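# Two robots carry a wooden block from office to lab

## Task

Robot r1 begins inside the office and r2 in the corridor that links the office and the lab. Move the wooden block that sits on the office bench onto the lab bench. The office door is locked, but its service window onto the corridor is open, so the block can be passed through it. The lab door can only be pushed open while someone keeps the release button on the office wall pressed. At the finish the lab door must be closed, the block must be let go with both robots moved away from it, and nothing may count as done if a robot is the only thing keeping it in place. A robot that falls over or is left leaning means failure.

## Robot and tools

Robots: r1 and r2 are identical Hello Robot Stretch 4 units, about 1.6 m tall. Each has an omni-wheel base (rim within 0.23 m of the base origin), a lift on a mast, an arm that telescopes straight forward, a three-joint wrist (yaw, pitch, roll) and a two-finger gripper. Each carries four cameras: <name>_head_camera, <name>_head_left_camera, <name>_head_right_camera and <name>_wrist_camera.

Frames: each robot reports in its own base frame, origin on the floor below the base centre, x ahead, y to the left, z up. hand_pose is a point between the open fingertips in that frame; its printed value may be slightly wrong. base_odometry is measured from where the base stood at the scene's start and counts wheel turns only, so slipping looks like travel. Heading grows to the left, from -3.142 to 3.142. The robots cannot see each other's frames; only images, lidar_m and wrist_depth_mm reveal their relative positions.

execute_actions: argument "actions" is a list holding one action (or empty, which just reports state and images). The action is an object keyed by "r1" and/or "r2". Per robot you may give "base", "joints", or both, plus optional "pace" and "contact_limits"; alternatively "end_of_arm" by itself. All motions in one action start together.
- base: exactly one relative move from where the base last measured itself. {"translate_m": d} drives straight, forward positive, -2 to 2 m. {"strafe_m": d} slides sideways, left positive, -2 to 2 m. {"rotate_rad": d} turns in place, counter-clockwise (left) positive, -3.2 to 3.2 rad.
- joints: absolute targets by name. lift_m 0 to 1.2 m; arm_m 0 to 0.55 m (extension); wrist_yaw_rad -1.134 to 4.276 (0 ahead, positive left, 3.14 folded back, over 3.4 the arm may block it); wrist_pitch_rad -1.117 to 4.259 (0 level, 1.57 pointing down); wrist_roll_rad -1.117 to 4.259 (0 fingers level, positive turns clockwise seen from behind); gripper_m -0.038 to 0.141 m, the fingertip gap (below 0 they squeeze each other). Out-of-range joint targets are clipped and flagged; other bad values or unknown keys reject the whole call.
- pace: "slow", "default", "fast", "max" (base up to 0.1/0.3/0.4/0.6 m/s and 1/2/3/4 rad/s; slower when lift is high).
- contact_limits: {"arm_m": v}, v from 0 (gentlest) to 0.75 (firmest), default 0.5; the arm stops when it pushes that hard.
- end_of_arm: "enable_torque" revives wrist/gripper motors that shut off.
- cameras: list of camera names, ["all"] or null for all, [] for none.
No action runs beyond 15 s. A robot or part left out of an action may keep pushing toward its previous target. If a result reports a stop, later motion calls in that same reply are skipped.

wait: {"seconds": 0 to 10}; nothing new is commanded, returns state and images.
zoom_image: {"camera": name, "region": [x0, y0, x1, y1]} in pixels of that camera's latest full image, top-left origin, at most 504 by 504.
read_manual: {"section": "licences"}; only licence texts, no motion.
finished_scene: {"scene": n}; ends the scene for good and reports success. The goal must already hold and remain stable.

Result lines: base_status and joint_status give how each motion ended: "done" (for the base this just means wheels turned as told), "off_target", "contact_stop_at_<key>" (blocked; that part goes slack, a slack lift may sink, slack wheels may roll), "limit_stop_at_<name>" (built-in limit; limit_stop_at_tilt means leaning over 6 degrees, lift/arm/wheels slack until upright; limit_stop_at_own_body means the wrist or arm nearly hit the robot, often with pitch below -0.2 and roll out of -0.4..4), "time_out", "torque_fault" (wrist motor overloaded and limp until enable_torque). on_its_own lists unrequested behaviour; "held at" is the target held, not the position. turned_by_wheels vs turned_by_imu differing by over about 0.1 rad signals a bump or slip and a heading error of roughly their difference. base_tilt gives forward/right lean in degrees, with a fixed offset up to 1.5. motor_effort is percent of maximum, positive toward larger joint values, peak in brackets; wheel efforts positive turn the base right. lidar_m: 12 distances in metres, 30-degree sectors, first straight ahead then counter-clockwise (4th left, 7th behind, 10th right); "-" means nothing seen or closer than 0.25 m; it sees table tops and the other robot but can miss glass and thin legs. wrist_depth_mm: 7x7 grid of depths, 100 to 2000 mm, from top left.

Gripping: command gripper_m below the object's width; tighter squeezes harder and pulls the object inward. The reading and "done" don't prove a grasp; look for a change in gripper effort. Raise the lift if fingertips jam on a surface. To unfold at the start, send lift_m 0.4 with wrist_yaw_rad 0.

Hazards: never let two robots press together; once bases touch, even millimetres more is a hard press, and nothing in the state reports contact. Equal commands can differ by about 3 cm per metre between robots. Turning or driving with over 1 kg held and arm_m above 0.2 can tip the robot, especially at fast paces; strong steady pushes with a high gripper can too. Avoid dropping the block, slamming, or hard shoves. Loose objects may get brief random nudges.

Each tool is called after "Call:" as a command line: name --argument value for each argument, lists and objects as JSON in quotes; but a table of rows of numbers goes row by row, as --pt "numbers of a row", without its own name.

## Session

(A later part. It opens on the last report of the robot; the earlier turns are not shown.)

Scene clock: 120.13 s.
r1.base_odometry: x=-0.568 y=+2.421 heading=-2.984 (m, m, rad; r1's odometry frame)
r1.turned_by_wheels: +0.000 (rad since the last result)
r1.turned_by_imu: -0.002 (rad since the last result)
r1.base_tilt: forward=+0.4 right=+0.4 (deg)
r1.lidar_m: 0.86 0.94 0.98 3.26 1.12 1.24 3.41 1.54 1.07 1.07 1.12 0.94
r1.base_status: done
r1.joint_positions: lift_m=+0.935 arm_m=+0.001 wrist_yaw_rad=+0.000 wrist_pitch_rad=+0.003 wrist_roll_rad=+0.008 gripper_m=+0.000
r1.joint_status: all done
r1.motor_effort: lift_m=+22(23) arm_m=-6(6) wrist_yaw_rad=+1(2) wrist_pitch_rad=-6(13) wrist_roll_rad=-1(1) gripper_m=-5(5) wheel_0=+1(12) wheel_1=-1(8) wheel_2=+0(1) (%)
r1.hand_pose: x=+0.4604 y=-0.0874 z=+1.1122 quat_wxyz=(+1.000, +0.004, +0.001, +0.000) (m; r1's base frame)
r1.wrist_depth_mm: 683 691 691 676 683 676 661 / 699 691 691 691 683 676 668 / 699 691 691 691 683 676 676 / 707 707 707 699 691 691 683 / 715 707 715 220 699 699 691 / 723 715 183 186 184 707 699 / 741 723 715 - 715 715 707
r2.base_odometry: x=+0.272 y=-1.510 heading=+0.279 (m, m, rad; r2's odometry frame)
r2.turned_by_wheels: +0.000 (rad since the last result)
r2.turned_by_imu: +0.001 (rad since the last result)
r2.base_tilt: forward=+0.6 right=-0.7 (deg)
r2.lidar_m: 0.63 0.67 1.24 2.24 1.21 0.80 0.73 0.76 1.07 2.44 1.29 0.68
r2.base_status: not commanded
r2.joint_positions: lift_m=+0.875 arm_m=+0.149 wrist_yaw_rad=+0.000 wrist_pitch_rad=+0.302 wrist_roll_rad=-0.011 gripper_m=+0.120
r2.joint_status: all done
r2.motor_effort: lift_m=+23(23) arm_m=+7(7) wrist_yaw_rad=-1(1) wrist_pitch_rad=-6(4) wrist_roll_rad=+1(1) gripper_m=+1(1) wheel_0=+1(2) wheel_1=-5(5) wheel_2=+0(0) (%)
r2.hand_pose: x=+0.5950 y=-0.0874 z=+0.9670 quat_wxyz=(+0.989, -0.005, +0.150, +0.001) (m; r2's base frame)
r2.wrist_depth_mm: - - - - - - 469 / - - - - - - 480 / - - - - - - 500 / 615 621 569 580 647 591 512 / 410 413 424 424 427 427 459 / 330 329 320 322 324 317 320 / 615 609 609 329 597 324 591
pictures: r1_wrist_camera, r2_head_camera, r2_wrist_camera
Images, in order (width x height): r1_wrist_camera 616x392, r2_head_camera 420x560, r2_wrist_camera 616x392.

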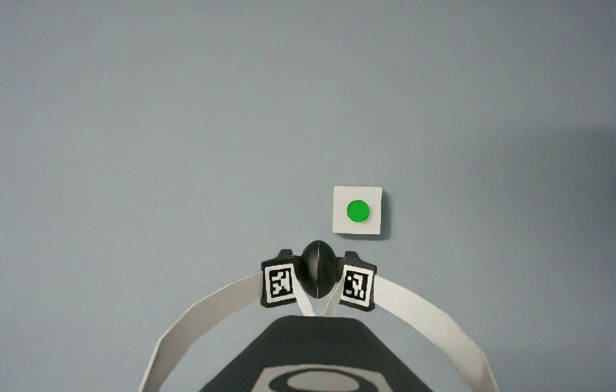

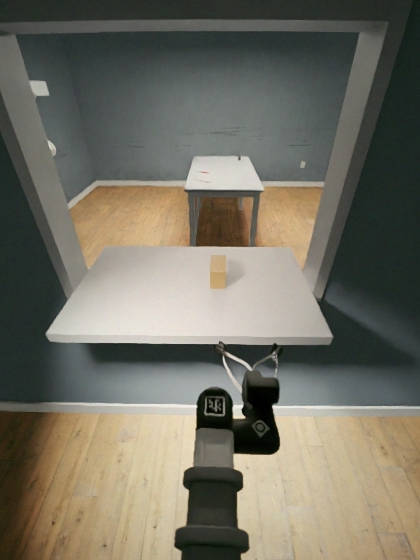

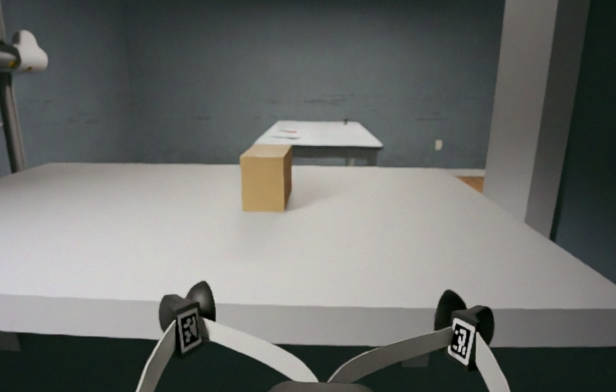

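Call:
execute_actions --actions '[{"r1":{"base":{"strafe_m":-0.08},"joints":{"arm_m":0.3}},"r2":{"base":{"strafe_m":0.08},"joints":{"arm_m":0.35}}}]' --cameras '["r1_wrist_camera","r2_wrist_camera"]'

Scene clock: 126.47 s.
r1.base_odometry: x=-0.581 y=+2.500 heading=-2.984 (m, m, rad; r1's odometry frame)
r1.turned_by_wheels: +0.000 (rad since the last result)
r1.turned_by_imu: +0.000 (rad since the last result)
r1.base_tilt: forward=+0.4 right=+0.3 (deg)
r1.lidar_m: 0.87 0.93 1.00 3.26 1.19 1.36 3.40 1.39 1.02 0.98 1.03 0.94
r1.base_status: done
r1.joint_positions: lift_m=+0.935 arm_m=+0.299 wrist_yaw_rad=+0.000 wrist_pitch_rad=+0.002 wrist_roll_rad=+0.008 gripper_m=+0.000
r1.joint_status: all done
r1.motor_effort: lift_m=+22(22) arm_m=+6(10) wrist_yaw_rad=-1(2) wrist_pitch_rad=-7(7) wrist_roll_rad=+0(1) gripper_m=-5(5) wheel_0=+0(10) wheel_1=-3(9) wheel_2=+0(0) (%)
r1.hand_pose: x=+0.7584 y=-0.0874 z=+1.1123 quat_wxyz=(+1.000, +0.004, +0.001, +0.000) (m; r1's base frame)
r1.wrist_depth_mm: 402 397 394 392 392 389 389 / 404 404 399 399 394 394 392 / 410 402 404 402 399 394 394 / 410 410 407 368 404 399 399 / 418 413 410 220 404 404 402 / 421 421 183 186 185 410 407 / 421 418 418 - 413 413 407
r2.base_odometry: x=+0.250 y=-1.433 heading=+0.279 (m, m, rad; r2's odometry frame)
r2.turned_by_wheels: +0.000 (rad since the last result)
r2.turned_by_imu: +0.001 (rad since the last result)
r2.base_tilt: forward=+0.6 right=-0.7 (deg)
r2.lidar_m: 0.64 0.69 1.22 2.18 1.22 0.77 0.73 0.75 1.04 2.54 1.30 0.67
r2.base_status: done
r2.joint_positions: lift_m=+0.875 arm_m=+0.349 wrist_yaw_rad=+0.000 wrist_pitch_rad=+0.302 wrist_roll_rad=-0.011 gripper_m=+0.120
r2.joint_status: all done
r2.motor_effort: lift_m=+23(23) arm_m=+8(9) wrist_yaw_rad=-1(0) wrist_pitch_rad=-6(5) wrist_roll_rad=+0(1) gripper_m=+0(0) wheel_0=-1(12) wheel_1=+5(15) wheel_2=+0(1) (%)
r2.hand_pose: x=+0.7950 y=-0.0874 z=+0.9670 quat_wxyz=(+0.989, -0.005, +0.150, +0.001) (m; r2's base frame)
r2.wrist_depth_mm: - - - - - - - / - - - - - - - / - - - - - - - / 621 621 627 347 647 661 - / 410 413 418 351 421 427 427 / 303 307 296 312 315 298 314 / 247 244 236 239 230 230 253
pictures: r1_wrist_camera, r2_wrist_camera
Images, in order (width x height): r1_wrist_camera 616x392, r2_wrist_camera 616x392.

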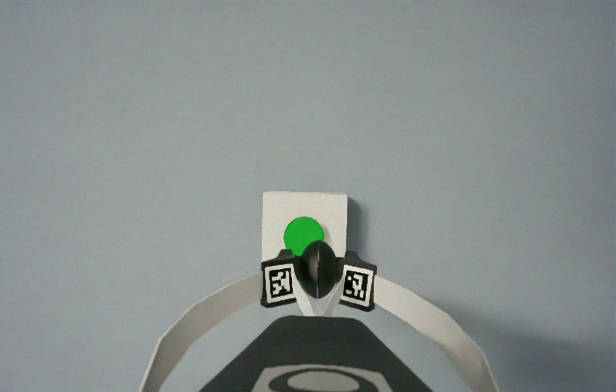

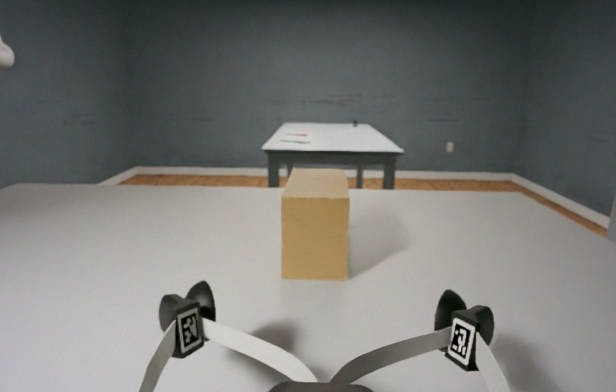

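Call:
execute_actions --actions '[{"r1":{"base":{"strafe_m":0.012},"joints":{"arm_m":0.37}},"r2":{"joints":{"arm_m":0.53}}}]' --cameras '[]'

Call:
execute_actions --actions '[{"r1":{"joints":{"arm_m":0.422},"pace":"slow"},"r2":{"joints":{"gripper_m":0.01}}}]' --cameras '[]'

Call:
execute_actions --actions '[{"r2":{"joints":{"lift_m":0.95}}}]' --cameras '[]'

Call:
execute_actions --actions '[{"r2":{"base":{"strafe_m":1.0},"joints":{"arm_m":0}}}]' --cameras '[]'

Call:
execute_actions --actions '[{"r2":{"base":{"rotate_rad":3.19},"joints":{"wrist_yaw_rad":3.0}}}]' --cameras '["r1_wrist_camera","r2_head_camera"]'

Scene clock: 139.50 s.
r1.base_odometry: x=-0.579 y=+2.488 heading=-2.984 (m, m, rad; r1's odometry frame)
r1.turned_by_wheels: +0.000 (rad since the last result)
r1.turned_by_imu: +0.000 (rad since the last result)
r1.base_tilt: forward=+0.4 right=+0.4 (deg)
r1.lidar_m: 0.89 0.95 1.00 3.28 1.20 1.36 3.40 1.45 1.02 0.98 1.03 0.96
r1.base_status: done
r1.joint_positions: lift_m=+0.935 arm_m=+0.369 wrist_yaw_rad=+0.000 wrist_pitch_rad=+0.002 wrist_roll_rad=+0.008 gripper_m=+0.000
r1.joint_status: all done
r1.motor_effort: lift_m=+22(23) arm_m=+6(4) wrist_yaw_rad=+2(0) wrist_pitch_rad=-6(5) wrist_roll_rad=+0(0) gripper_m=-6(5) wheel_0=-3(8) wheel_1=+2(11) wheel_2=+0(1) (%)
r1.hand_pose: x=+0.8284 y=-0.0874 z=+1.1123 quat_wxyz=(+1.000, +0.004, +0.001, +0.000) (m; r1's base frame)
r1.wrist_depth_mm: 332 329 327 327 325 322 322 / 334 332 330 329 329 324 325 / 340 336 334 332 330 329 327 / 342 340 336 330 332 330 329 / 345 343 340 219 336 336 334 / 347 343 182 186 185 338 336 / 351 349 347 - 342 342 340
r2.base_odometry: x=+0.250 y=-1.433 heading=+0.279 (m, m, rad; r2's odometry frame)
r2.turned_by_wheels: +0.000 (rad since the last result)
r2.turned_by_imu: +0.001 (rad since the last result)
r2.base_tilt: forward=+0.6 right=-0.7 (deg)
r2.lidar_m: 0.64 0.69 1.21 2.16 1.24 0.79 0.73 0.77 1.08 2.53 1.29 0.70
r2.base_status: not commanded
r2.joint_positions: lift_m=+0.875 arm_m=+0.529 wrist_yaw_rad=+0.000 wrist_pitch_rad=+0.302 wrist_roll_rad=-0.011 gripper_m=+0.120
r2.joint_status: all done
r2.motor_effort: lift_m=+23(23) arm_m=+8(9) wrist_yaw_rad=-1(0) wrist_pitch_rad=-8(5) wrist_roll_rad=+0(0) gripper_m=+0(3) wheel_0=-2(1) wheel_1=+5(6) wheel_2=+0(0) (%)
r2.hand_pose: x=+0.9750 y=-0.0874 z=+0.9670 quat_wxyz=(+0.989, -0.005, +0.151, +0.001) (m; r2's base frame)
r2.wrist_depth_mm: - - - - - - - / - - - - - - - / - - - - - - - / - - - - - - - / 407 413 415 224 424 421 424 / 304 307 201 172 300 298 312 / 246 244 228 172 229 229 251
pictures: none
No camera images: the call's "cameras" was empty. Leave "cameras" out to get every camera's image.

Scene clock: 141.47 s.
r1.base_odometry: x=-0.579 y=+2.488 heading=-2.984 (m, m, rad; r1's odometry frame)
r1.turned_by_wheels: +0.000 (rad since the last result)
r1.turned_by_imu: +0.000 (rad since the last result)
r1.base_tilt: forward=+0.4 right=+0.4 (deg)
r1.lidar_m: 0.91 0.94 0.99 3.28 1.20 1.36 3.42 1.44 1.02 1.01 1.03 0.94
r1.base_status: not commanded
r1.joint_positions: lift_m=+0.935 arm_m=+0.421 wrist_yaw_rad=-0.001 wrist_pitch_rad=+0.002 wrist_roll_rad=+0.008 gripper_m=+0.000
r1.joint_status: all done
r1.motor_effort: lift_m=+22(22) arm_m=+8(8) wrist_yaw_rad=+3(3) wrist_pitch_rad=-6(10) wrist_roll_rad=+0(0) gripper_m=-4(2) wheel_0=-3(3) wheel_1=+2(2) wheel_2=+0(0) (%)
r1.hand_pose: x=+0.8799 y=-0.0877 z=+1.1123 quat_wxyz=(+1.000, +0.004, +0.001, -0.001) (m; r1's base frame)
r1.wrist_depth_mm: 281 279 277 276 274 273 272 / 282 282 279 278 277 276 274 / 286 285 282 282 281 278 278 / 289 286 286 282 283 282 279 / 293 291 290 235 285 285 282 / 296 293 251 174 183 286 286 / 297 296 294 - 291 287 287
r2.base_odometry: x=+0.250 y=-1.433 heading=+0.279 (m, m, rad; r2's odometry frame)
r2.turned_by_wheels: +0.000 (rad since the last result)
r2.turned_by_imu: +0.000 (rad since the last result)
r2.base_tilt: forward=+0.6 right=-0.7 (deg)
r2.lidar_m: 0.65 0.66 1.22 2.16 1.22 0.78 0.73 0.73 1.04 2.54 1.30 0.69
r2.base_status: not commanded
r2.joint_positions: lift_m=+0.875 arm_m=+0.529 wrist_yaw_rad=+0.000 wrist_pitch_rad=+0.305 wrist_roll_rad=-0.011 gripper_m=+0.010
r2.joint_status: all done
r2.motor_effort: lift_m=+23(23) arm_m=+7(8) wrist_yaw_rad=-1(3) wrist_pitch_rad=-15(15) wrist_roll_rad=+1(0) gripper_m=-18(22) wheel_0=-1(2) wheel_1=+5(5) wheel_2=+0(0) (%)
r2.hand_pose: x=+0.9747 y=-0.0874 z=+0.9662 quat_wxyz=(+0.988, -0.005, +0.152, +0.001) (m; r2's base frame)
r2.wrist_depth_mm: - - - - - - - / - - - - - - - / - - - - - - - / - - - - - - - / 402 404 410 214 387 415 415 / 298 303 290 158 178 307 309 / 243 224 224 159 162 170 250
pictures: none
No camera images: the call's "cameras" was empty. Leave "cameras" out to get every camera's image.

Scene clock: 142.73 s.
r1.base_odometry: x=-0.579 y=+2.488 heading=-2.984 (m, m, rad; r1's odometry frame)
r1.turned_by_wheels: +0.000 (rad since the last result)
r1.turned_by_imu: +0.000 (rad since the last result)
r1.base_tilt: forward=+0.4 right=+0.3 (deg)
r1.lidar_m: 0.90 0.94 1.00 3.26 1.19 1.35 3.41 1.46 1.01 1.00 1.04 0.94
r1.base_status: not commanded
r1.joint_positions: lift_m=+0.935 arm_m=+0.421 wrist_yaw_rad=-0.001 wrist_pitch_rad=+0.002 wrist_roll_rad=+0.008 gripper_m=+0.000
r1.joint_status: not commanded
r1.motor_effort: lift_m=+22(22) arm_m=+8(8) wrist_yaw_rad=+3(4) wrist_pitch_rad=-5(9) wrist_roll_rad=+0(0) gripper_m=-4(4) wheel_0=-3(3) wheel_1=+1(2) wheel_2=+0(0) (%)
r1.hand_pose: x=+0.8799 y=-0.0877 z=+1.1123 quat_wxyz=(+1.000, +0.004, +0.001, -0.001) (m; r1's base frame)
r1.wrist_depth_mm: 281 278 277 277 276 273 272 / 283 282 279 279 277 277 274 / 286 285 282 281 279 278 277 / 289 286 285 282 282 279 279 / 290 289 289 235 285 283 282 / 296 291 250 174 184 285 285 / 297 296 294 - 290 287 289
r2.base_odometry: x=+0.250 y=-1.433 heading=+0.279 (m, m, rad; r2's odometry frame)
r2.turned_by_wheels: +0.000 (rad since the last result)
r2.turned_by_imu: +0.000 (rad since the last result)
r2.base_tilt: forward=+0.7 right=-0.7 (deg)
r2.lidar_m: 0.64 0.69 1.23 2.16 1.22 0.79 0.75 0.77 1.07 2.55 1.29 0.69
r2.base_status: not commanded
r2.joint_positions: lift_m=+0.949 arm_m=+0.529 wrist_yaw_rad=+0.000 wrist_pitch_rad=+0.306 wrist_roll_rad=-0.011 gripper_m=+0.010
r2.joint_status: all done
r2.motor_effort: lift_m=+25(27) arm_m=+7(7) wrist_yaw_rad=+0(2) wrist_pitch_rad=-17(16) wrist_roll_rad=+0(0) gripper_m=-22(24) wheel_0=-1(1) wheel_1=+6(6) wheel_2=+0(0) (%)
r2.hand_pose: x=+0.9747 y=-0.0874 z=+1.0409 quat_wxyz=(+0.988, -0.005, +0.152, +0.001) (m; r2's base frame)
r2.wrist_depth_mm: - - - - - - - / - - - - - - - / - - - - - - - / - - - - - - - / - - - 215 - - - / 430 433 415 159 178 442 445 / 349 322 322 160 163 170 357
pictures: none
No camera images: the call's "cameras" was empty. Leave "cameras" out to get every camera's image.

Scene clock: 147.40 s.
r1.base_odometry: x=-0.579 y=+2.488 heading=-2.984 (m, m, rad; r1's odometry frame)
r1.turned_by_wheels: +0.000 (rad since the last result)
r1.turned_by_imu: +0.000 (rad since the last result)
r1.base_tilt: forward=+0.5 right=+0.3 (deg)
r1.lidar_m: 0.89 0.95 0.99 3.26 1.18 1.36 3.41 1.44 1.02 0.99 1.04 0.95
r1.base_status: not commanded
r1.joint_positions: lift_m=+0.935 arm_m=+0.421 wrist_yaw_rad=-0.001 wrist_pitch_rad=+0.002 wrist_roll_rad=+0.008 gripper_m=+0.000
r1.joint_status: not commanded
r1.motor_effort: lift_m=+22(22) arm_m=+8(8) wrist_yaw_rad=+4(4) wrist_pitch_rad=-8(6) wrist_roll_rad=+0(1) gripper_m=-4(3) wheel_0=-3(3) wheel_1=+2(2) wheel_2=+0(0) (%)
r1.hand_pose: x=+0.8799 y=-0.0877 z=+1.1123 quat_wxyz=(+1.000, +0.004, +0.001, -0.001) (m; r1's base frame)
r1.wrist_depth_mm: 279 279 279 277 274 273 272 / 283 281 279 278 277 277 274 / 286 285 282 281 278 278 278 / 289 287 286 283 282 281 278 / 293 291 287 236 285 282 281 / 294 293 251 174 183 287 286 / 298 296 294 - 290 289 289
r2.base_odometry: x=-0.026 y=-0.472 heading=+0.279 (m, m, rad; r2's odometry frame)
r2.turned_by_wheels: +0.000 (rad since the last result)
r2.turned_by_imu: +0.000 (rad since the last result)
r2.base_tilt: forward=+0.6 right=-0.7 (deg)
r2.lidar_m: 0.83 0.87 1.19 1.16 1.14 0.87 0.83 0.84 1.14 2.85 0.94 0.83
r2.base_status: done
r2.joint_positions: lift_m=+0.950 arm_m=+0.001 wrist_yaw_rad=+0.000 wrist_pitch_rad=+0.306 wrist_roll_rad=-0.011 gripper_m=+0.010
r2.joint_status: all done
r2.motor_effort: lift_m=+24(25) arm_m=-8(10) wrist_yaw_rad=-1(3) wrist_pitch_rad=-13(16) wrist_roll_rad=+1(0) gripper_m=-24(24) wheel_0=-3(11) wheel_1=+4(14) wheel_2=+0(1) (%)
r2.hand_pose: x=+0.4474 y=-0.0874 z=+1.0410 quat_wxyz=(+0.988, -0.005, +0.152, +0.001) (m; r2's base frame)
r2.wrist_depth_mm: 591 580 580 585 580 580 574 / 609 603 609 609 603 597 591 / 634 634 634 634 627 627 621 / 668 668 668 654 654 647 640 / 699 699 691 214 668 683 668 / 732 732 707 158 177 707 707 / 759 750 750 159 162 171 741
pictures: none
No camera images: the call's "cameras" was empty. Leave "cameras" out to get every camera's image.

Scene clock: 150.50 s.
r1.base_odometry: x=-0.579 y=+2.488 heading=-2.984 (m, m, rad; r1's odometry frame)
r1.turned_by_wheels: +0.000 (rad since the last result)
r1.turned_by_imu: +0.000 (rad since the last result)
r1.base_tilt: forward=+0.4 right=+0.4 (deg)
r1.lidar_m: 0.89 0.93 1.00 3.26 1.20 1.35 3.41 1.45 1.03 0.98 1.04 0.95
r1.base_status: not commanded
r1.joint_positions: lift_m=+0.935 arm_m=+0.421 wrist_yaw_rad=-0.001 wrist_pitch_rad=+0.002 wrist_roll_rad=+0.008 gripper_m=+0.000
r1.joint_status: not commanded
r1.motor_effort: lift_m=+22(22) arm_m=+8(8) wrist_yaw_rad=+3(4) wrist_pitch_rad=-7(7) wrist_roll_rad=+0(0) gripper_m=-1(2) wheel_0=-3(3) wheel_1=+2(2) wheel_2=+0(0) (%)
r1.hand_pose: x=+0.8799 y=-0.0877 z=+1.1123 quat_wxyz=(+1.000, +0.004, +0.001, -0.001) (m; r1's base frame)
r1.wrist_depth_mm: 281 279 277 276 276 273 271 / 283 282 279 278 277 276 274 / 287 283 283 281 279 278 278 / 289 287 286 283 282 281 279 / 291 290 287 236 285 283 283 / 294 293 251 174 183 285 283 / 298 296 294 - 290 289 289
r2.base_odometry: x=-0.026 y=-0.472 heading=-2.815 (m, m, rad; r2's odometry frame)
r2.turned_by_wheels: +3.189 (rad since the last result)
r2.turned_by_imu: +3.136 (rad since the last result)
r2.base_tilt: forward=+0.6 right=-0.8 (deg)
r2.lidar_m: 0.83 0.84 1.14 3.11 0.87 0.84 0.84 0.90 1.20 1.16 1.09 0.89
r2.base_status: done
r2.joint_positions: lift_m=+0.950 arm_m=+0.001 wrist_yaw_rad=+3.000 wrist_pitch_rad=+0.305 wrist_roll_rad=-0.011 gripper_m=+0.010
r2.joint_status: all done
r2.motor_effort: lift_m=+24(24) arm_m=-7(8) wrist_yaw_rad=+0(11) wrist_pitch_rad=-16(15) wrist_roll_rad=+0(0) gripper_m=-21(21) wheel_0=-3(10) wheel_1=-5(11) wheel_2=-5(12) (%)
r2.hand_pose: x=-0.0878 y=+0.1254 z=+1.0410 quat_wxyz=(+0.069, -0.152, +0.005, +0.986) (m; r2's base frame)
r2.wrist_depth_mm: 121 159 891 917 931 - - / 904 917 931 946 946 - - / 946 946 976 991 991 - - / 960 991 1025 1025 1025 1042 960 / 1008 1042 1060 214 1078 1098 1118 / 1060 1078 1078 159 178 1182 1205 / 1098 1098 1160 159 162 170 1255
pictures: r1_wrist_camera, r2_head_camera
Images, in order (width x height): r1_wrist_camera 616x392, r2_head_camera 420x560.

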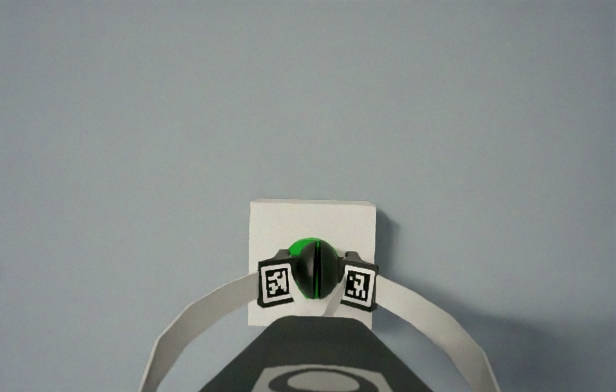

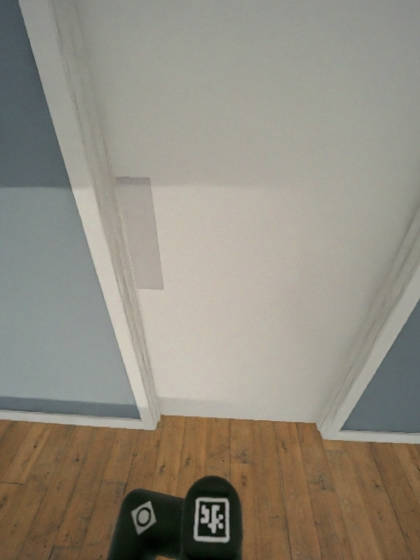

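Call:
execute_actions --actions '[{"r1":{"joints":{"arm_m":0.428},"pace":"slow"},"r2":{"base":{"strafe_m":-0.05}}}]' --cameras '[]'

Call:
execute_actions --actions '[{"r2":{"base":{"translate_m":0.45}}}]' --cameras '[]'

Call:
execute_actions --actions '[{"r2":{"base":{"translate_m":0.75},"pace":"slow"}}]' --cameras '[]'

Call:
execute_actions --actions '[{"r2":{"base":{"translate_m":0.75},"pace":"slow"}}]' --cameras '[]'

Call:
execute_actions --actions '[{"r2":{"base":{"translate_m":0.4},"pace":"slow"}}]' --cameras '[]'

Call:
execute_actions --actions '[{"r2":{"base":{"rotate_rad":1.57},"joints":{"wrist_yaw_rad":0}}}]' --cameras '["r2_head_left_camera"]'

Scene clock: 163.20 s.
r1.base_odometry: x=-0.579 y=+2.488 heading=-2.984 (m, m, rad; r1's odometry frame)
r1.turned_by_wheels: +0.000 (rad since the last result)
r1.turned_by_imu: +0.000 (rad since the last result)
r1.base_tilt: forward=+0.4 right=+0.4 (deg)
r1.lidar_m: 0.90 0.95 0.99 3.28 1.21 1.36 3.40 1.45 1.02 0.99 1.04 0.94
r1.base_status: not commanded
r1.joint_positions: lift_m=+0.935 arm_m=+0.426 wrist_yaw_rad=-0.005 wrist_pitch_rad=+0.002 wrist_roll_rad=+0.008 gripper_m=+0.000
r1.joint_status: all done
r1.on_its_own: wrist_yaw_rad is at rest, and its effort (+16) is outside its rest range (-13 to +13)
r1.motor_effort: lift_m=+22(22) arm_m=+13(9) wrist_yaw_rad=+16(17) wrist_pitch_rad=-5(7) wrist_roll_rad=-1(0) gripper_m=+0(3) wheel_0=-2(3) wheel_1=+2(2) wheel_2=-3(3) (%)
r1.hand_pose: x=+0.8847 y=-0.0890 z=+1.1123 quat_wxyz=(+1.000, +0.004, +0.001, -0.003) (m; r1's base frame)
r1.wrist_depth_mm: 276 273 272 272 271 270 270 / 278 277 277 274 273 273 272 / 281 279 279 278 277 277 274 / 283 282 281 278 279 278 277 / 286 286 283 232 282 281 279 / 289 289 187 182 187 282 282 / 293 293 289 - 286 285 285
r2.base_odometry: x=-0.042 y=-0.425 heading=-2.815 (m, m, rad; r2's odometry frame)
r2.turned_by_wheels: +0.000 (rad since the last result)
r2.turned_by_imu: +0.001 (rad since the last result)
r2.base_tilt: forward=+0.6 right=-0.7 (deg)
r2.lidar_m: 0.82 0.85 1.10 3.11 0.86 0.87 0.83 0.89 1.17 1.11 1.10 0.85
r2.base_status: done
r2.joint_positions: lift_m=+0.950 arm_m=+0.001 wrist_yaw_rad=+3.000 wrist_pitch_rad=+0.305 wrist_roll_rad=-0.011 gripper_m=+0.010
r2.joint_status: not commanded
r2.motor_effort: lift_m=+24(24) arm_m=-7(7) wrist_yaw_rad=-1(0) wrist_pitch_rad=-15(11) wrist_roll_rad=-1(1) gripper_m=-23(26) wheel_0=+1(9) wheel_1=-6(13) wheel_2=+0(3) (%)
r2.hand_pose: x=-0.0879 y=+0.1254 z=+1.0410 quat_wxyz=(+0.069, -0.152, +0.005, +0.986) (m; r2's base frame)
r2.wrist_depth_mm: 121 159 904 904 917 - - / 904 931 931 960 946 - - / 946 946 960 1008 991 - - / 976 991 1025 1025 1042 1060 991 / 1008 1025 1060 216 1078 1098 1118 / 1060 1060 1078 158 177 1182 1182 / 1098 1098 1138 160 162 170 1229
pictures: none
No camera images: the call's "cameras" was empty. Leave "cameras" out to get every camera's image.

Scene clock: 166.20 s.
r1.base_odometry: x=-0.579 y=+2.488 heading=-2.984 (m, m, rad; r1's odometry frame)
r1.turned_by_wheels: +0.000 (rad since the last result)
r1.turned_by_imu: +0.000 (rad since the last result)
r1.base_tilt: forward=+0.4 right=+0.3 (deg)
r1.lidar_m: 0.91 0.94 0.98 3.28 1.20 1.36 3.39 1.44 1.01 0.99 1.03 0.94
r1.base_status: not commanded
r1.joint_positions: lift_m=+0.935 arm_m=+0.426 wrist_yaw_rad=-0.005 wrist_pitch_rad=+0.002 wrist_roll_rad=+0.008 gripper_m=+0.000
r1.joint_status: not commanded
r1.on_its_own: wrist_yaw_rad is at rest, and its effort (+16) is outside its rest range (-13 to +13)
r1.motor_effort: lift_m=+22(22) arm_m=+13(13) wrist_yaw_rad=+16(15) wrist_pitch_rad=-8(7) wrist_roll_rad=+0(0) gripper_m=-1(1) wheel_0=-2(2) wheel_1=+2(2) wheel_2=-3(3) (%)
r1.hand_pose: x=+0.8847 y=-0.0890 z=+1.1123 quat_wxyz=(+1.000, +0.004, +0.001, -0.003) (m; r1's base frame)
r1.wrist_depth_mm: 276 273 273 273 272 271 268 / 278 274 276 274 273 273 272 / 281 279 278 278 277 274 274 / 283 283 281 279 278 278 276 / 286 285 283 232 282 279 279 / 290 287 187 181 187 283 282 / 293 290 289 - 286 285 285
r2.base_odometry: x=-0.468 y=-0.569 heading=-2.815 (m, m, rad; r2's odometry frame)
r2.turned_by_wheels: +0.001 (rad since the last result)
r2.turned_by_imu: +0.000 (rad since the last result)
r2.base_tilt: forward=+0.6 right=-0.7 (deg)
r2.lidar_m: 0.37 0.42 0.49 1.42 1.54 1.23 1.27 1.37 1.18 1.13 0.57 0.40
r2.base_status: done
r2.joint_positions: lift_m=+0.950 arm_m=+0.001 wrist_yaw_rad=+3.000 wrist_pitch_rad=+0.305 wrist_roll_rad=-0.011 gripper_m=+0.010
r2.joint_status: not commanded
r2.motor_effort: lift_m=+24(24) arm_m=-7(7) wrist_yaw_rad=+0(2) wrist_pitch_rad=-16(15) wrist_roll_rad=+0(1) gripper_m=-23(20) wheel_0=+2(10) wheel_1=+7(11) wheel_2=-2(12) (%)
r2.hand_pose: x=-0.0879 y=+0.1254 z=+1.0410 quat_wxyz=(+0.069, -0.152, +0.005, +0.986) (m; r2's base frame)
r2.wrist_depth_mm: 121 159 1308 1366 1366 - - / 1336 1308 1336 1366 1397 - - / 1366 1397 1397 1430 1464 - - / 1397 1430 1464 1464 1537 1537 1618 / 1464 1499 1537 214 1537 1618 1661 / 1537 1661 1576 158 177 1708 1756 / 1576 1576 1537 159 163 170 1756
pictures: none
No camera images: the call's "cameras" was empty. Leave "cameras" out to get every camera's image.

Scene clock: 174.97 s.
r1.base_odometry: x=-0.579 y=+2.488 heading=-2.984 (m, m, rad; r1's odometry frame)
r1.turned_by_wheels: +0.000 (rad since the last result)
r1.turned_by_imu: +0.000 (rad since the last result)
r1.base_tilt: forward=+0.4 right=+0.4 (deg)
r1.lidar_m: 0.91 0.95 1.00 3.27 1.18 1.38 3.41 1.45 1.02 0.99 1.02 0.94
r1.base_status: not commanded
r1.joint_positions: lift_m=+0.935 arm_m=+0.426 wrist_yaw_rad=-0.005 wrist_pitch_rad=+0.002 wrist_roll_rad=+0.008 gripper_m=+0.000
r1.joint_status: not commanded
r1.on_its_own: wrist_yaw_rad is at rest, and its effort (+16) is outside its rest range (-13 to +13)
r1.motor_effort: lift_m=+22(22) arm_m=+13(13) wrist_yaw_rad=+16(17) wrist_pitch_rad=-6(9) wrist_roll_rad=-1(1) gripper_m=-2(1) wheel_0=-2(2) wheel_1=+2(2) wheel_2=-3(3) (%)
r1.hand_pose: x=+0.8847 y=-0.0890 z=+1.1123 quat_wxyz=(+1.000, +0.004, +0.001, -0.003) (m; r1's base frame)
r1.wrist_depth_mm: 276 274 274 273 271 270 268 / 278 277 277 274 273 272 271 / 281 279 278 277 277 276 273 / 285 282 281 278 279 278 278 / 287 286 283 231 281 281 279 / 289 287 188 181 187 283 282 / 293 291 290 - 287 286 285
r2.base_odometry: x=-1.178 y=-0.810 heading=-2.815 (m, m, rad; r2's odometry frame)
r2.turned_by_wheels: +0.000 (rad since the last result)
r2.turned_by_imu: +0.006 (rad since the last result)
r2.base_tilt: forward=+0.6 right=-0.7 (deg)
r2.lidar_m: 0.25 1.10 0.94 0.95 0.43 0.50 2.02 1.64 0.31 0.25 - 0.25
r2.base_status: done
r2.joint_positions: lift_m=+0.950 arm_m=+0.001 wrist_yaw_rad=+3.000 wrist_pitch_rad=+0.306 wrist_roll_rad=-0.011 gripper_m=+0.010
r2.joint_status: not commanded
r2.motor_effort: lift_m=+23(24) arm_m=-7(7) wrist_yaw_rad=-1(3) wrist_pitch_rad=-15(15) wrist_roll_rad=+0(0) gripper_m=-17(20) wheel_0=+9(15) wheel_1=+6(15) wheel_2=-9(19) (%)
r2.hand_pose: x=-0.0879 y=+0.1254 z=+1.0411 quat_wxyz=(+0.069, -0.152, +0.005, +0.986) (m; r2's base frame)
r2.wrist_depth_mm: 121 159 1983 - - - 375 / 1863 - - - - - 382 / - - - - - 508 389 / - - - - - 484 407 / - - - 214 - 488 427 / - - - 158 178 504 449 / 1661 1499 1537 160 163 170 480
pictures: none
No camera images: the call's "cameras" was empty. Leave "cameras" out to get every camera's image.

Scene clock: 183.73 s.
r1.base_odometry: x=-0.579 y=+2.488 heading=-2.984 (m, m, rad; r1's odometry frame)
r1.turned_by_wheels: +0.000 (rad since the last result)
r1.turned_by_imu: +0.000 (rad since the last result)
r1.base_tilt: forward=+0.4 right=+0.4 (deg)
r1.lidar_m: 0.90 0.94 1.01 3.25 1.19 1.38 3.39 1.45 1.02 1.00 1.03 0.94
r1.base_status: not commanded
r1.joint_positions: lift_m=+0.935 arm_m=+0.426 wrist_yaw_rad=-0.005 wrist_pitch_rad=+0.002 wrist_roll_rad=+0.008 gripper_m=+0.000
r1.joint_status: not commanded
r1.on_its_own: wrist_yaw_rad is at rest, and its effort (+16) is outside its rest range (-13 to +13)
r1.motor_effort: lift_m=+22(22) arm_m=+13(13) wrist_yaw_rad=+16(15) wrist_pitch_rad=-7(7) wrist_roll_rad=+0(1) gripper_m=-1(2) wheel_0=-2(2) wheel_1=+1(2) wheel_2=-3(3) (%)
r1.hand_pose: x=+0.8847 y=-0.0890 z=+1.1123 quat_wxyz=(+1.000, +0.004, +0.001, -0.003) (m; r1's base frame)
r1.wrist_depth_mm: 274 274 274 273 271 271 268 / 278 277 276 276 274 273 272 / 281 281 278 278 277 276 274 / 283 283 281 278 279 278 277 / 286 285 283 231 282 281 279 / 290 287 188 182 187 282 283 / 291 290 290 - 287 286 286
r2.base_odometry: x=-1.888 y=-1.051 heading=-2.814 (m, m, rad; r2's odometry frame)
r2.turned_by_wheels: +0.000 (rad since the last result)
r2.turned_by_imu: +0.001 (rad since the last result)
r2.base_tilt: forward=+0.6 right=-0.7 (deg)
r2.lidar_m: 1.47 1.13 0.82 0.79 0.84 0.55 0.64 0.88 1.20 1.16 1.20 1.52
r2.base_status: done
r2.joint_positions: lift_m=+0.950 arm_m=+0.001 wrist_yaw_rad=+3.000 wrist_pitch_rad=+0.306 wrist_roll_rad=-0.011 gripper_m=+0.010
r2.joint_status: not commanded
r2.motor_effort: lift_m=+23(23) arm_m=-7(7) wrist_yaw_rad=-1(0) wrist_pitch_rad=-16(16) wrist_roll_rad=+1(0) gripper_m=-18(22) wheel_0=+4(10) wheel_1=+5(9) wheel_2=-5(16) (%)
r2.hand_pose: x=-0.0879 y=+0.1254 z=+1.0411 quat_wxyz=(+0.069, -0.152, +0.005, +0.986) (m; r2's base frame)
r2.wrist_depth_mm: 121 158 750 699 1078 1078 1098 / 991 878 798 715 1118 1160 1160 / 1060 946 854 759 1138 1160 1205 / 1118 1008 878 778 1205 1229 1229 / 1160 1060 931 213 1229 1308 1281 / 1205 1118 946 158 178 1336 1366 / 1281 1098 991 159 163 170 1430
pictures: none
No camera images: the call's "cameras" was empty. Leave "cameras" out to get every camera's image.

Scene clock: 189.00 s.
r1.base_odometry: x=-0.579 y=+2.488 heading=-2.984 (m, m, rad; r1's odometry frame)
r1.turned_by_wheels: +0.000 (rad since the last result)
r1.turned_by_imu: +0.000 (rad since the last result)
r1.base_tilt: forward=+0.4 right=+0.4 (deg)
r1.lidar_m: 0.90 0.95 1.00 3.26 1.20 1.37 3.40 1.45 1.02 1.00 1.05 0.96
r1.base_status: not commanded
r1.joint_positions: lift_m=+0.935 arm_m=+0.426 wrist_yaw_rad=-0.005 wrist_pitch_rad=+0.002 wrist_roll_rad=+0.008 gripper_m=+0.000
r1.joint_status: not commanded
r1.on_its_own: wrist_yaw_rad is at rest, and its effort (+15) is outside its rest range (-13 to +13)
r1.motor_effort: lift_m=+22(22) arm_m=+13(13) wrist_yaw_rad=+15(16) wrist_pitch_rad=-8(6) wrist_roll_rad=+0(0) gripper_m=-4(1) wheel_0=-2(2) wheel_1=+2(2) wheel_2=-3(3) (%)
r1.hand_pose: x=+0.8847 y=-0.0890 z=+1.1123 quat_wxyz=(+1.000, +0.004, +0.001, -0.003) (m; r1's base frame)
r1.wrist_depth_mm: 276 273 273 273 272 271 268 / 279 277 277 274 273 273 272 / 281 279 278 276 276 276 274 / 282 282 281 281 279 278 276 / 286 286 283 231 282 281 279 / 289 287 188 181 187 283 281 / 293 290 290 - 287 286 285
r2.base_odometry: x=-2.266 y=-1.180 heading=-2.814 (m, m, rad; r2's odometry frame)
r2.turned_by_wheels: +0.001 (rad since the last result)
r2.turned_by_imu: +0.001 (rad since the last result)
r2.base_tilt: forward=+0.7 right=-0.7 (deg)
r2.lidar_m: 1.06 1.10 0.81 0.77 0.80 1.43 1.39 1.45 1.20 1.17 1.18 1.11
r2.base_status: done
r2.joint_positions: lift_m=+0.950 arm_m=+0.001 wrist_yaw_rad=+3.000 wrist_pitch_rad=+0.306 wrist_roll_rad=-0.011 gripper_m=+0.010
r2.joint_status: not commanded
r2.motor_effort: lift_m=+23(23) arm_m=-7(7) wrist_yaw_rad=-1(1) wrist_pitch_rad=-15(17) wrist_roll_rad=+0(0) gripper_m=-23(18) wheel_0=+4(7) wheel_1=+7(10) wheel_2=-5(10) (%)
r2.hand_pose: x=-0.0879 y=+0.1254 z=+1.0411 quat_wxyz=(+0.069, -0.152, +0.005, +0.986) (m; r2's base frame)
r2.wrist_depth_mm: 121 159 1397 1430 1464 1464 1499 / 1430 1464 1430 1464 1464 1537 1537 / 1464 1499 1499 1537 1537 1576 1576 / 1499 1576 1618 1661 1618 1618 1708 / 1537 1618 1618 214 1708 1808 1756 / 1618 1708 1661 158 178 1756 1863 / 1708 1576 1537 160 162 170 1708
pictures: none
No camera images: the call's "cameras" was empty. Leave "cameras" out to get every camera's image.

Scene clock: 191.33 s.
r1.base_odometry: x=-0.579 y=+2.488 heading=-2.984 (m, m, rad; r1's odometry frame)
r1.turned_by_wheels: +0.000 (rad since the last result)
r1.turned_by_imu: +0.000 (rad since the last result)
r1.base_tilt: forward=+0.4 right=+0.4 (deg)
r1.lidar_m: 0.90 0.94 0.98 3.25 1.20 1.39 3.41 1.47 1.01 1.00 1.03 0.95
r1.base_status: not commanded
r1.joint_positions: lift_m=+0.935 arm_m=+0.426 wrist_yaw_rad=-0.005 wrist_pitch_rad=+0.002 wrist_roll_rad=+0.008 gripper_m=+0.000
r1.joint_status: not commanded
r1.on_its_own: wrist_yaw_rad is at rest, and its effort (+14) is outside its rest range (-13 to +13)
r1.motor_effort: lift_m=+22(22) arm_m=+13(13) wrist_yaw_rad=+14(16) wrist_pitch_rad=-7(7) wrist_roll_rad=-1(0) gripper_m=+1(0) wheel_0=-2(2) wheel_1=+1(2) wheel_2=-3(3) (%)
r1.hand_pose: x=+0.8847 y=-0.0890 z=+1.1123 quat_wxyz=(+1.000, +0.004, +0.001, -0.003) (m; r1's base frame)
r1.wrist_depth_mm: 276 273 273 272 271 270 270 / 278 277 276 276 274 273 273 / 281 279 279 278 277 276 274 / 283 282 281 278 279 278 276 / 287 285 285 231 281 279 279 / 289 287 188 182 186 283 283 / 290 290 289 - 286 286 285
r2.base_odometry: x=-2.266 y=-1.180 heading=-1.245 (m, m, rad; r2's odometry frame)
r2.turned_by_wheels: +1.569 (rad since the last result)
r2.turned_by_imu: +1.543 (rad since the last result)
r2.base_tilt: forward=+0.6 right=-0.7 (deg)
r2.lidar_m: 0.75 0.82 1.42 1.35 1.48 1.23 1.16 1.21 1.12 1.06 1.09 0.80
r2.base_status: done
r2.joint_positions: lift_m=+0.950 arm_m=+0.001 wrist_yaw_rad=+0.000 wrist_pitch_rad=+0.306 wrist_roll_rad=-0.011 gripper_m=+0.010
r2.joint_status: all done
r2.motor_effort: lift_m=+23(23) arm_m=-7(7) wrist_yaw_rad=-1(8) wrist_pitch_rad=-15(14) wrist_roll_rad=+1(0) gripper_m=-22(22) wheel_0=-4(8) wheel_1=-5(12) wheel_2=-4(10) (%)
r2.hand_pose: x=+0.4473 y=-0.0874 z=+1.0411 quat_wxyz=(+0.988, -0.005, +0.152, +0.001) (m; r2's base frame)
r2.wrist_depth_mm: - - - - - - 1708 / - - - - - - 1661 / - - - - - - 1618 / - - - - - - 1618 / 960 946 960 214 917 991 991 / 741 707 683 158 178 732 723 / 1576 715 1499 159 163 170 654
pictures: r2_head_left_camera
Images, in order (width x height): r2_head_left_camera 420x672.

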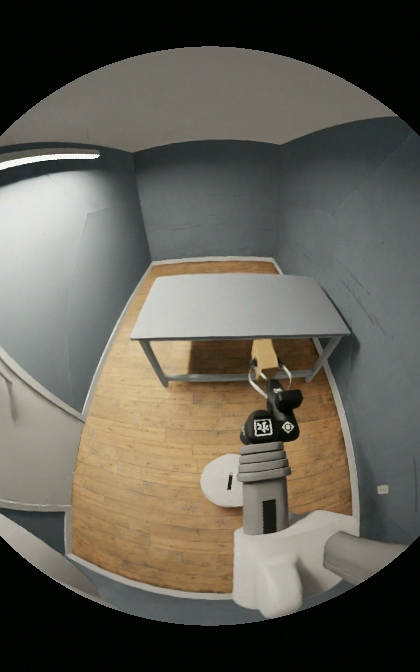

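Call:
execute_actions --actions '[{"r1":{"joints":{"arm_m":0}},"r2":{"base":{"translate_m":0.15},"joints":{"arm_m":0.3,"lift_m":0.8}}}]' --cameras '[]'

Call:
execute_actions --actions '[{"r2":{"joints":{"arm_m":0.45,"lift_m":0.725},"pace":"slow"}}]' --cameras '[]'

Call:
execute_actions --actions '[{"r2":{"joints":{"gripper_m":0.12}}}]' --cameras '[]'

Call:
execute_actions --actions '[{"r2":{"joints":{"arm_m":0}}}]' --cameras '["r2_head_camera"]'

Call:
finished_scene --scene 2

Scene clock: 204.47 s.
r1.base_odometry: x=-0.579 y=+2.488 heading=-2.984 (m, m, rad; r1's odometry frame)
r1.turned_by_wheels: +0.000 (rad since the last result)
r1.turned_by_imu: +0.000 (rad since the last result)
r1.base_tilt: forward=+0.4 right=+0.3 (deg)
r1.lidar_m: 0.85 0.95 1.01 3.25 1.20 1.39 3.41 1.47 1.02 0.99 1.05 0.96
r1.base_status: not commanded
r1.joint_positions: lift_m=+0.935 arm_m=+0.001 wrist_yaw_rad=+0.000 wrist_pitch_rad=+0.002 wrist_roll_rad=+0.008 gripper_m=+0.000
r1.joint_status: all done
r1.motor_effort: lift_m=+23(22) arm_m=-6(13) wrist_yaw_rad=+0(14) wrist_pitch_rad=-7(7) wrist_roll_rad=+1(0) gripper_m=-4(4) wheel_0=-2(2) wheel_1=+2(2) wheel_2=-2(3) (%)
r1.hand_pose: x=+0.4604 y=-0.0874 z=+1.1123 quat_wxyz=(+1.000, +0.004, +0.001, +0.000) (m; r1's base frame)
r1.wrist_depth_mm: 691 691 683 683 676 668 668 / 699 691 691 676 683 676 676 / 707 699 691 691 691 691 676 / 715 715 715 699 699 691 691 / 723 715 699 220 699 707 699 / 723 723 183 186 185 715 699 / 732 723 723 - 715 707 715
r2.base_odometry: x=-2.218 y=-1.322 heading=-1.244 (m, m, rad; r2's odometry frame)
r2.turned_by_wheels: +0.000 (rad since the last result)
r2.turned_by_imu: +0.001 (rad since the last result)
r2.base_tilt: forward=+0.6 right=-0.7 (deg)
r2.lidar_m: 0.63 0.66 1.44 1.33 1.46 1.36 1.29 1.37 1.12 1.06 0.95 0.66
r2.base_status: done
r2.joint_positions: lift_m=+0.800 arm_m=+0.299 wrist_yaw_rad=+0.000 wrist_pitch_rad=+0.306 wrist_roll_rad=-0.011 gripper_m=+0.010
r2.joint_status: all done
r2.motor_effort: lift_m=+14(21) arm_m=+7(9) wrist_yaw_rad=-1(3) wrist_pitch_rad=-13(19) wrist_roll_rad=+0(0) gripper_m=-23(25) wheel_0=+4(6) wheel_1=+5(11) wheel_2=-3(13) (%)
r2.hand_pose: x=+0.7447 y=-0.0873 z=+0.8917 quat_wxyz=(+0.988, -0.005, +0.152, +0.001) (m; r2's base frame)
r2.wrist_depth_mm: - - - - - - 1708 / - - - - - - 1661 / - - - - - - 1618 / 891 904 891 904 - - 1537 / 580 585 597 213 569 609 609 / 433 439 421 158 178 452 452 / 355 325 327 160 162 170 370
pictures: none
No camera images: the call's "cameras" was empty. Leave "cameras" out to get every camera's image.

Scene clock: 207.23 s.
r1.base_odometry: x=-0.579 y=+2.488 heading=-2.984 (m, m, rad; r1's odometry frame)
r1.turned_by_wheels: +0.000 (rad since the last result)
r1.turned_by_imu: +0.000 (rad since the last result)
r1.base_tilt: forward=+0.4 right=+0.4 (deg)
r1.lidar_m: 0.86 0.94 0.98 3.25 1.20 1.37 3.41 1.44 1.03 0.99 1.04 0.95
r1.base_status: not commanded
r1.joint_positions: lift_m=+0.935 arm_m=+0.001 wrist_yaw_rad=+0.000 wrist_pitch_rad=+0.002 wrist_roll_rad=+0.008 gripper_m=+0.000
r1.joint_status: not commanded
r1.motor_effort: lift_m=+22(22) arm_m=-6(6) wrist_yaw_rad=-1(0) wrist_pitch_rad=-9(10) wrist_roll_rad=+1(1) gripper_m=-6(3) wheel_0=-2(2) wheel_1=+2(2) wheel_2=-2(2) (%)
r1.hand_pose: x=+0.4604 y=-0.0874 z=+1.1123 quat_wxyz=(+1.000, +0.004, +0.001, +0.000) (m; r1's base frame)
r1.wrist_depth_mm: 691 691 676 683 683 676 668 / 699 691 691 683 683 683 676 / 707 699 691 691 691 683 683 / 715 707 699 699 691 699 683 / 723 707 715 220 699 699 691 / 723 715 183 186 184 707 707 / 732 732 723 - 715 715 707
r2.base_odometry: x=-2.218 y=-1.322 heading=-1.244 (m, m, rad; r2's odometry frame)
r2.turned_by_wheels: +0.000 (rad since the last result)
r2.turned_by_imu: +0.001 (rad since the last result)
r2.base_tilt: forward=+0.7 right=-0.7 (deg)
r2.lidar_m: 0.62 0.67 1.45 1.32 1.47 1.36 1.31 1.38 1.09 1.05 0.93 0.68
r2.base_status: not commanded
r2.joint_positions: lift_m=+0.725 arm_m=+0.449 wrist_yaw_rad=+0.000 wrist_pitch_rad=+0.306 wrist_roll_rad=-0.011 gripper_m=+0.010
r2.joint_status: all done
r2.motor_effort: lift_m=+14(14) arm_m=+8(9) wrist_yaw_rad=-1(1) wrist_pitch_rad=-16(19) wrist_roll_rad=+1(0) gripper_m=-22(22) wheel_0=+4(4) wheel_1=+5(5) wheel_2=-4(4) (%)
r2.hand_pose: x=+0.8947 y=-0.0874 z=+0.8168 quat_wxyz=(+0.988, -0.005, +0.152, +0.001) (m; r2's base frame)
r2.wrist_depth_mm: - - - - - - 1708 / - - - - - - 1708 / - - - - - - 1661 / 609 627 634 627 640 640 647 / 404 415 415 214 394 424 421 / 303 309 294 158 178 314 315 / 246 228 228 160 163 169 253
pictures: none
No camera images: the call's "cameras" was empty. Leave "cameras" out to get every camera's image.

Scene clock: 209.20 s.
r1.base_odometry: x=-0.579 y=+2.488 heading=-2.984 (m, m, rad; r1's odometry frame)
r1.turned_by_wheels: +0.000 (rad since the last result)
r1.turned_by_imu: +0.000 (rad since the last result)
r1.base_tilt: forward=+0.5 right=+0.4 (deg)
r1.lidar_m: 0.87 0.94 1.00 3.26 1.20 1.38 3.40 1.46 1.02 1.00 1.04 0.93
r1.base_status: not commanded
r1.joint_positions: lift_m=+0.935 arm_m=+0.001 wrist_yaw_rad=+0.000 wrist_pitch_rad=+0.002 wrist_roll_rad=+0.008 gripper_m=+0.000
r1.joint_status: not commanded
r1.motor_effort: lift_m=+22(22) arm_m=-6(6) wrist_yaw_rad=+1(0) wrist_pitch_rad=-6(7) wrist_roll_rad=+1(0) gripper_m=-5(3) wheel_0=-2(2) wheel_1=+1(2) wheel_2=-2(2) (%)
r1.hand_pose: x=+0.4604 y=-0.0874 z=+1.1123 quat_wxyz=(+1.000, +0.004, +0.001, +0.000) (m; r1's base frame)
r1.wrist_depth_mm: 691 691 683 683 676 676 668 / 699 691 683 683 683 676 676 / 707 699 691 691 699 691 683 / 715 707 699 691 699 683 691 / 723 707 707 220 707 699 691 / 732 715 183 186 185 707 699 / 741 732 723 - 707 707 715
r2.base_odometry: x=-2.218 y=-1.322 heading=-1.244 (m, m, rad; r2's odometry frame)
r2.turned_by_wheels: +0.000 (rad since the last result)
r2.turned_by_imu: +0.000 (rad since the last result)
r2.base_tilt: forward=+0.6 right=-0.7 (deg)
r2.lidar_m: 0.61 0.69 1.46 1.27 1.46 1.38 1.30 1.37 1.11 1.04 0.93 0.64
r2.base_status: not commanded
r2.joint_positions: lift_m=+0.725 arm_m=+0.449 wrist_yaw_rad=+0.000 wrist_pitch_rad=+0.303 wrist_roll_rad=-0.011 gripper_m=+0.120
r2.joint_status: all done
r2.motor_effort: lift_m=+14(15) arm_m=+8(8) wrist_yaw_rad=-1(1) wrist_pitch_rad=-9(17) wrist_roll_rad=-1(0) gripper_m=-2(26) wheel_0=+4(4) wheel_1=+5(5) wheel_2=-4(4) (%)
r2.hand_pose: x=+0.8949 y=-0.0874 z=+0.8176 quat_wxyz=(+0.989, -0.005, +0.151, +0.001) (m; r2's base frame)
r2.wrist_depth_mm: - - - - - - 1708 / - - - - - - 1661 / - - - - - - 1661 / 627 634 640 647 647 668 654 / 413 421 424 231 402 430 430 / 309 312 300 176 287 301 319 / 251 247 240 177 182 234 258
pictures: none
No camera images: the call's "cameras" was empty. Leave "cameras" out to get every camera's image.

Scene clock: 211.60 s.
r1.base_odometry: x=-0.579 y=+2.488 heading=-2.984 (m, m, rad; r1's odometry frame)
r1.turned_by_wheels: +0.000 (rad since the last result)
r1.turned_by_imu: +0.000 (rad since the last result)
r1.base_tilt: forward=+0.4 right=+0.3 (deg)
r1.lidar_m: 0.87 0.95 1.00 3.28 1.21 1.37 3.39 1.44 1.02 1.00 1.04 0.95
r1.base_status: not commanded
r1.joint_positions: lift_m=+0.935 arm_m=+0.001 wrist_yaw_rad=+0.000 wrist_pitch_rad=+0.002 wrist_roll_rad=+0.008 gripper_m=+0.000
r1.joint_status: not commanded
r1.motor_effort: lift_m=+22(22) arm_m=-6(6) wrist_yaw_rad=+1(1) wrist_pitch_rad=-5(9) wrist_roll_rad=+0(0) gripper_m=-5(3) wheel_0=-2(2) wheel_1=+2(2) wheel_2=-2(2) (%)
r1.hand_pose: x=+0.4604 y=-0.0874 z=+1.1123 quat_wxyz=(+1.000, +0.004, +0.001, +0.000) (m; r1's base frame)
r1.wrist_depth_mm: 691 683 691 683 683 676 676 / 699 691 691 683 683 683 683 / 707 699 691 699 691 691 683 / 707 707 699 699 699 699 699 / 715 715 707 220 707 707 691 / 732 723 182 186 185 707 691 / 732 732 715 - 723 707 715
r2.base_odometry: x=-2.218 y=-1.322 heading=-1.244 (m, m, rad; r2's odometry frame)
r2.turned_by_wheels: +0.000 (rad since the last result)
r2.turned_by_imu: +0.001 (rad since the last result)
r2.base_tilt: forward=+0.6 right=-0.7 (deg)
r2.lidar_m: 0.63 0.65 1.45 1.31 1.46 1.37 1.31 1.38 1.13 1.04 0.93 0.65
r2.base_status: not commanded
r2.joint_positions: lift_m=+0.725 arm_m=+0.001 wrist_yaw_rad=+0.000 wrist_pitch_rad=+0.302 wrist_roll_rad=-0.011 gripper_m=+0.120
r2.joint_status: all done
r2.motor_effort: lift_m=+14(14) arm_m=-8(8) wrist_yaw_rad=+0(1) wrist_pitch_rad=-4(7) wrist_roll_rad=+1(0) gripper_m=+3(1) wheel_0=+4(4) wheel_1=+5(5) wheel_2=-4(3) (%)
r2.hand_pose: x=+0.4476 y=-0.0874 z=+0.8176 quat_wxyz=(+0.989, -0.005, +0.151, +0.001) (m; r2's base frame)
r2.wrist_depth_mm: - - - - - - 1708 / - - - - - - 1618 / 1921 - - - - - 1576 / 640 640 654 615 668 654 676 / 484 488 462 469 466 436 439 / 1618 1499 504 1537 1576 480 1182 / 1397 1281 1281 1308 1281 1281 1281
pictures: r2_head_camera
Images, in order (width x height): r2_head_camera 420x560.

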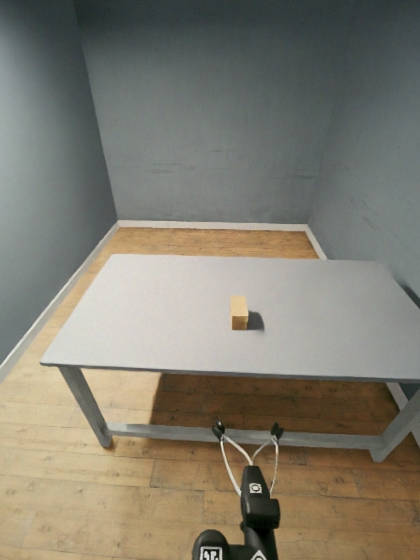

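The scene is finished: the task was done.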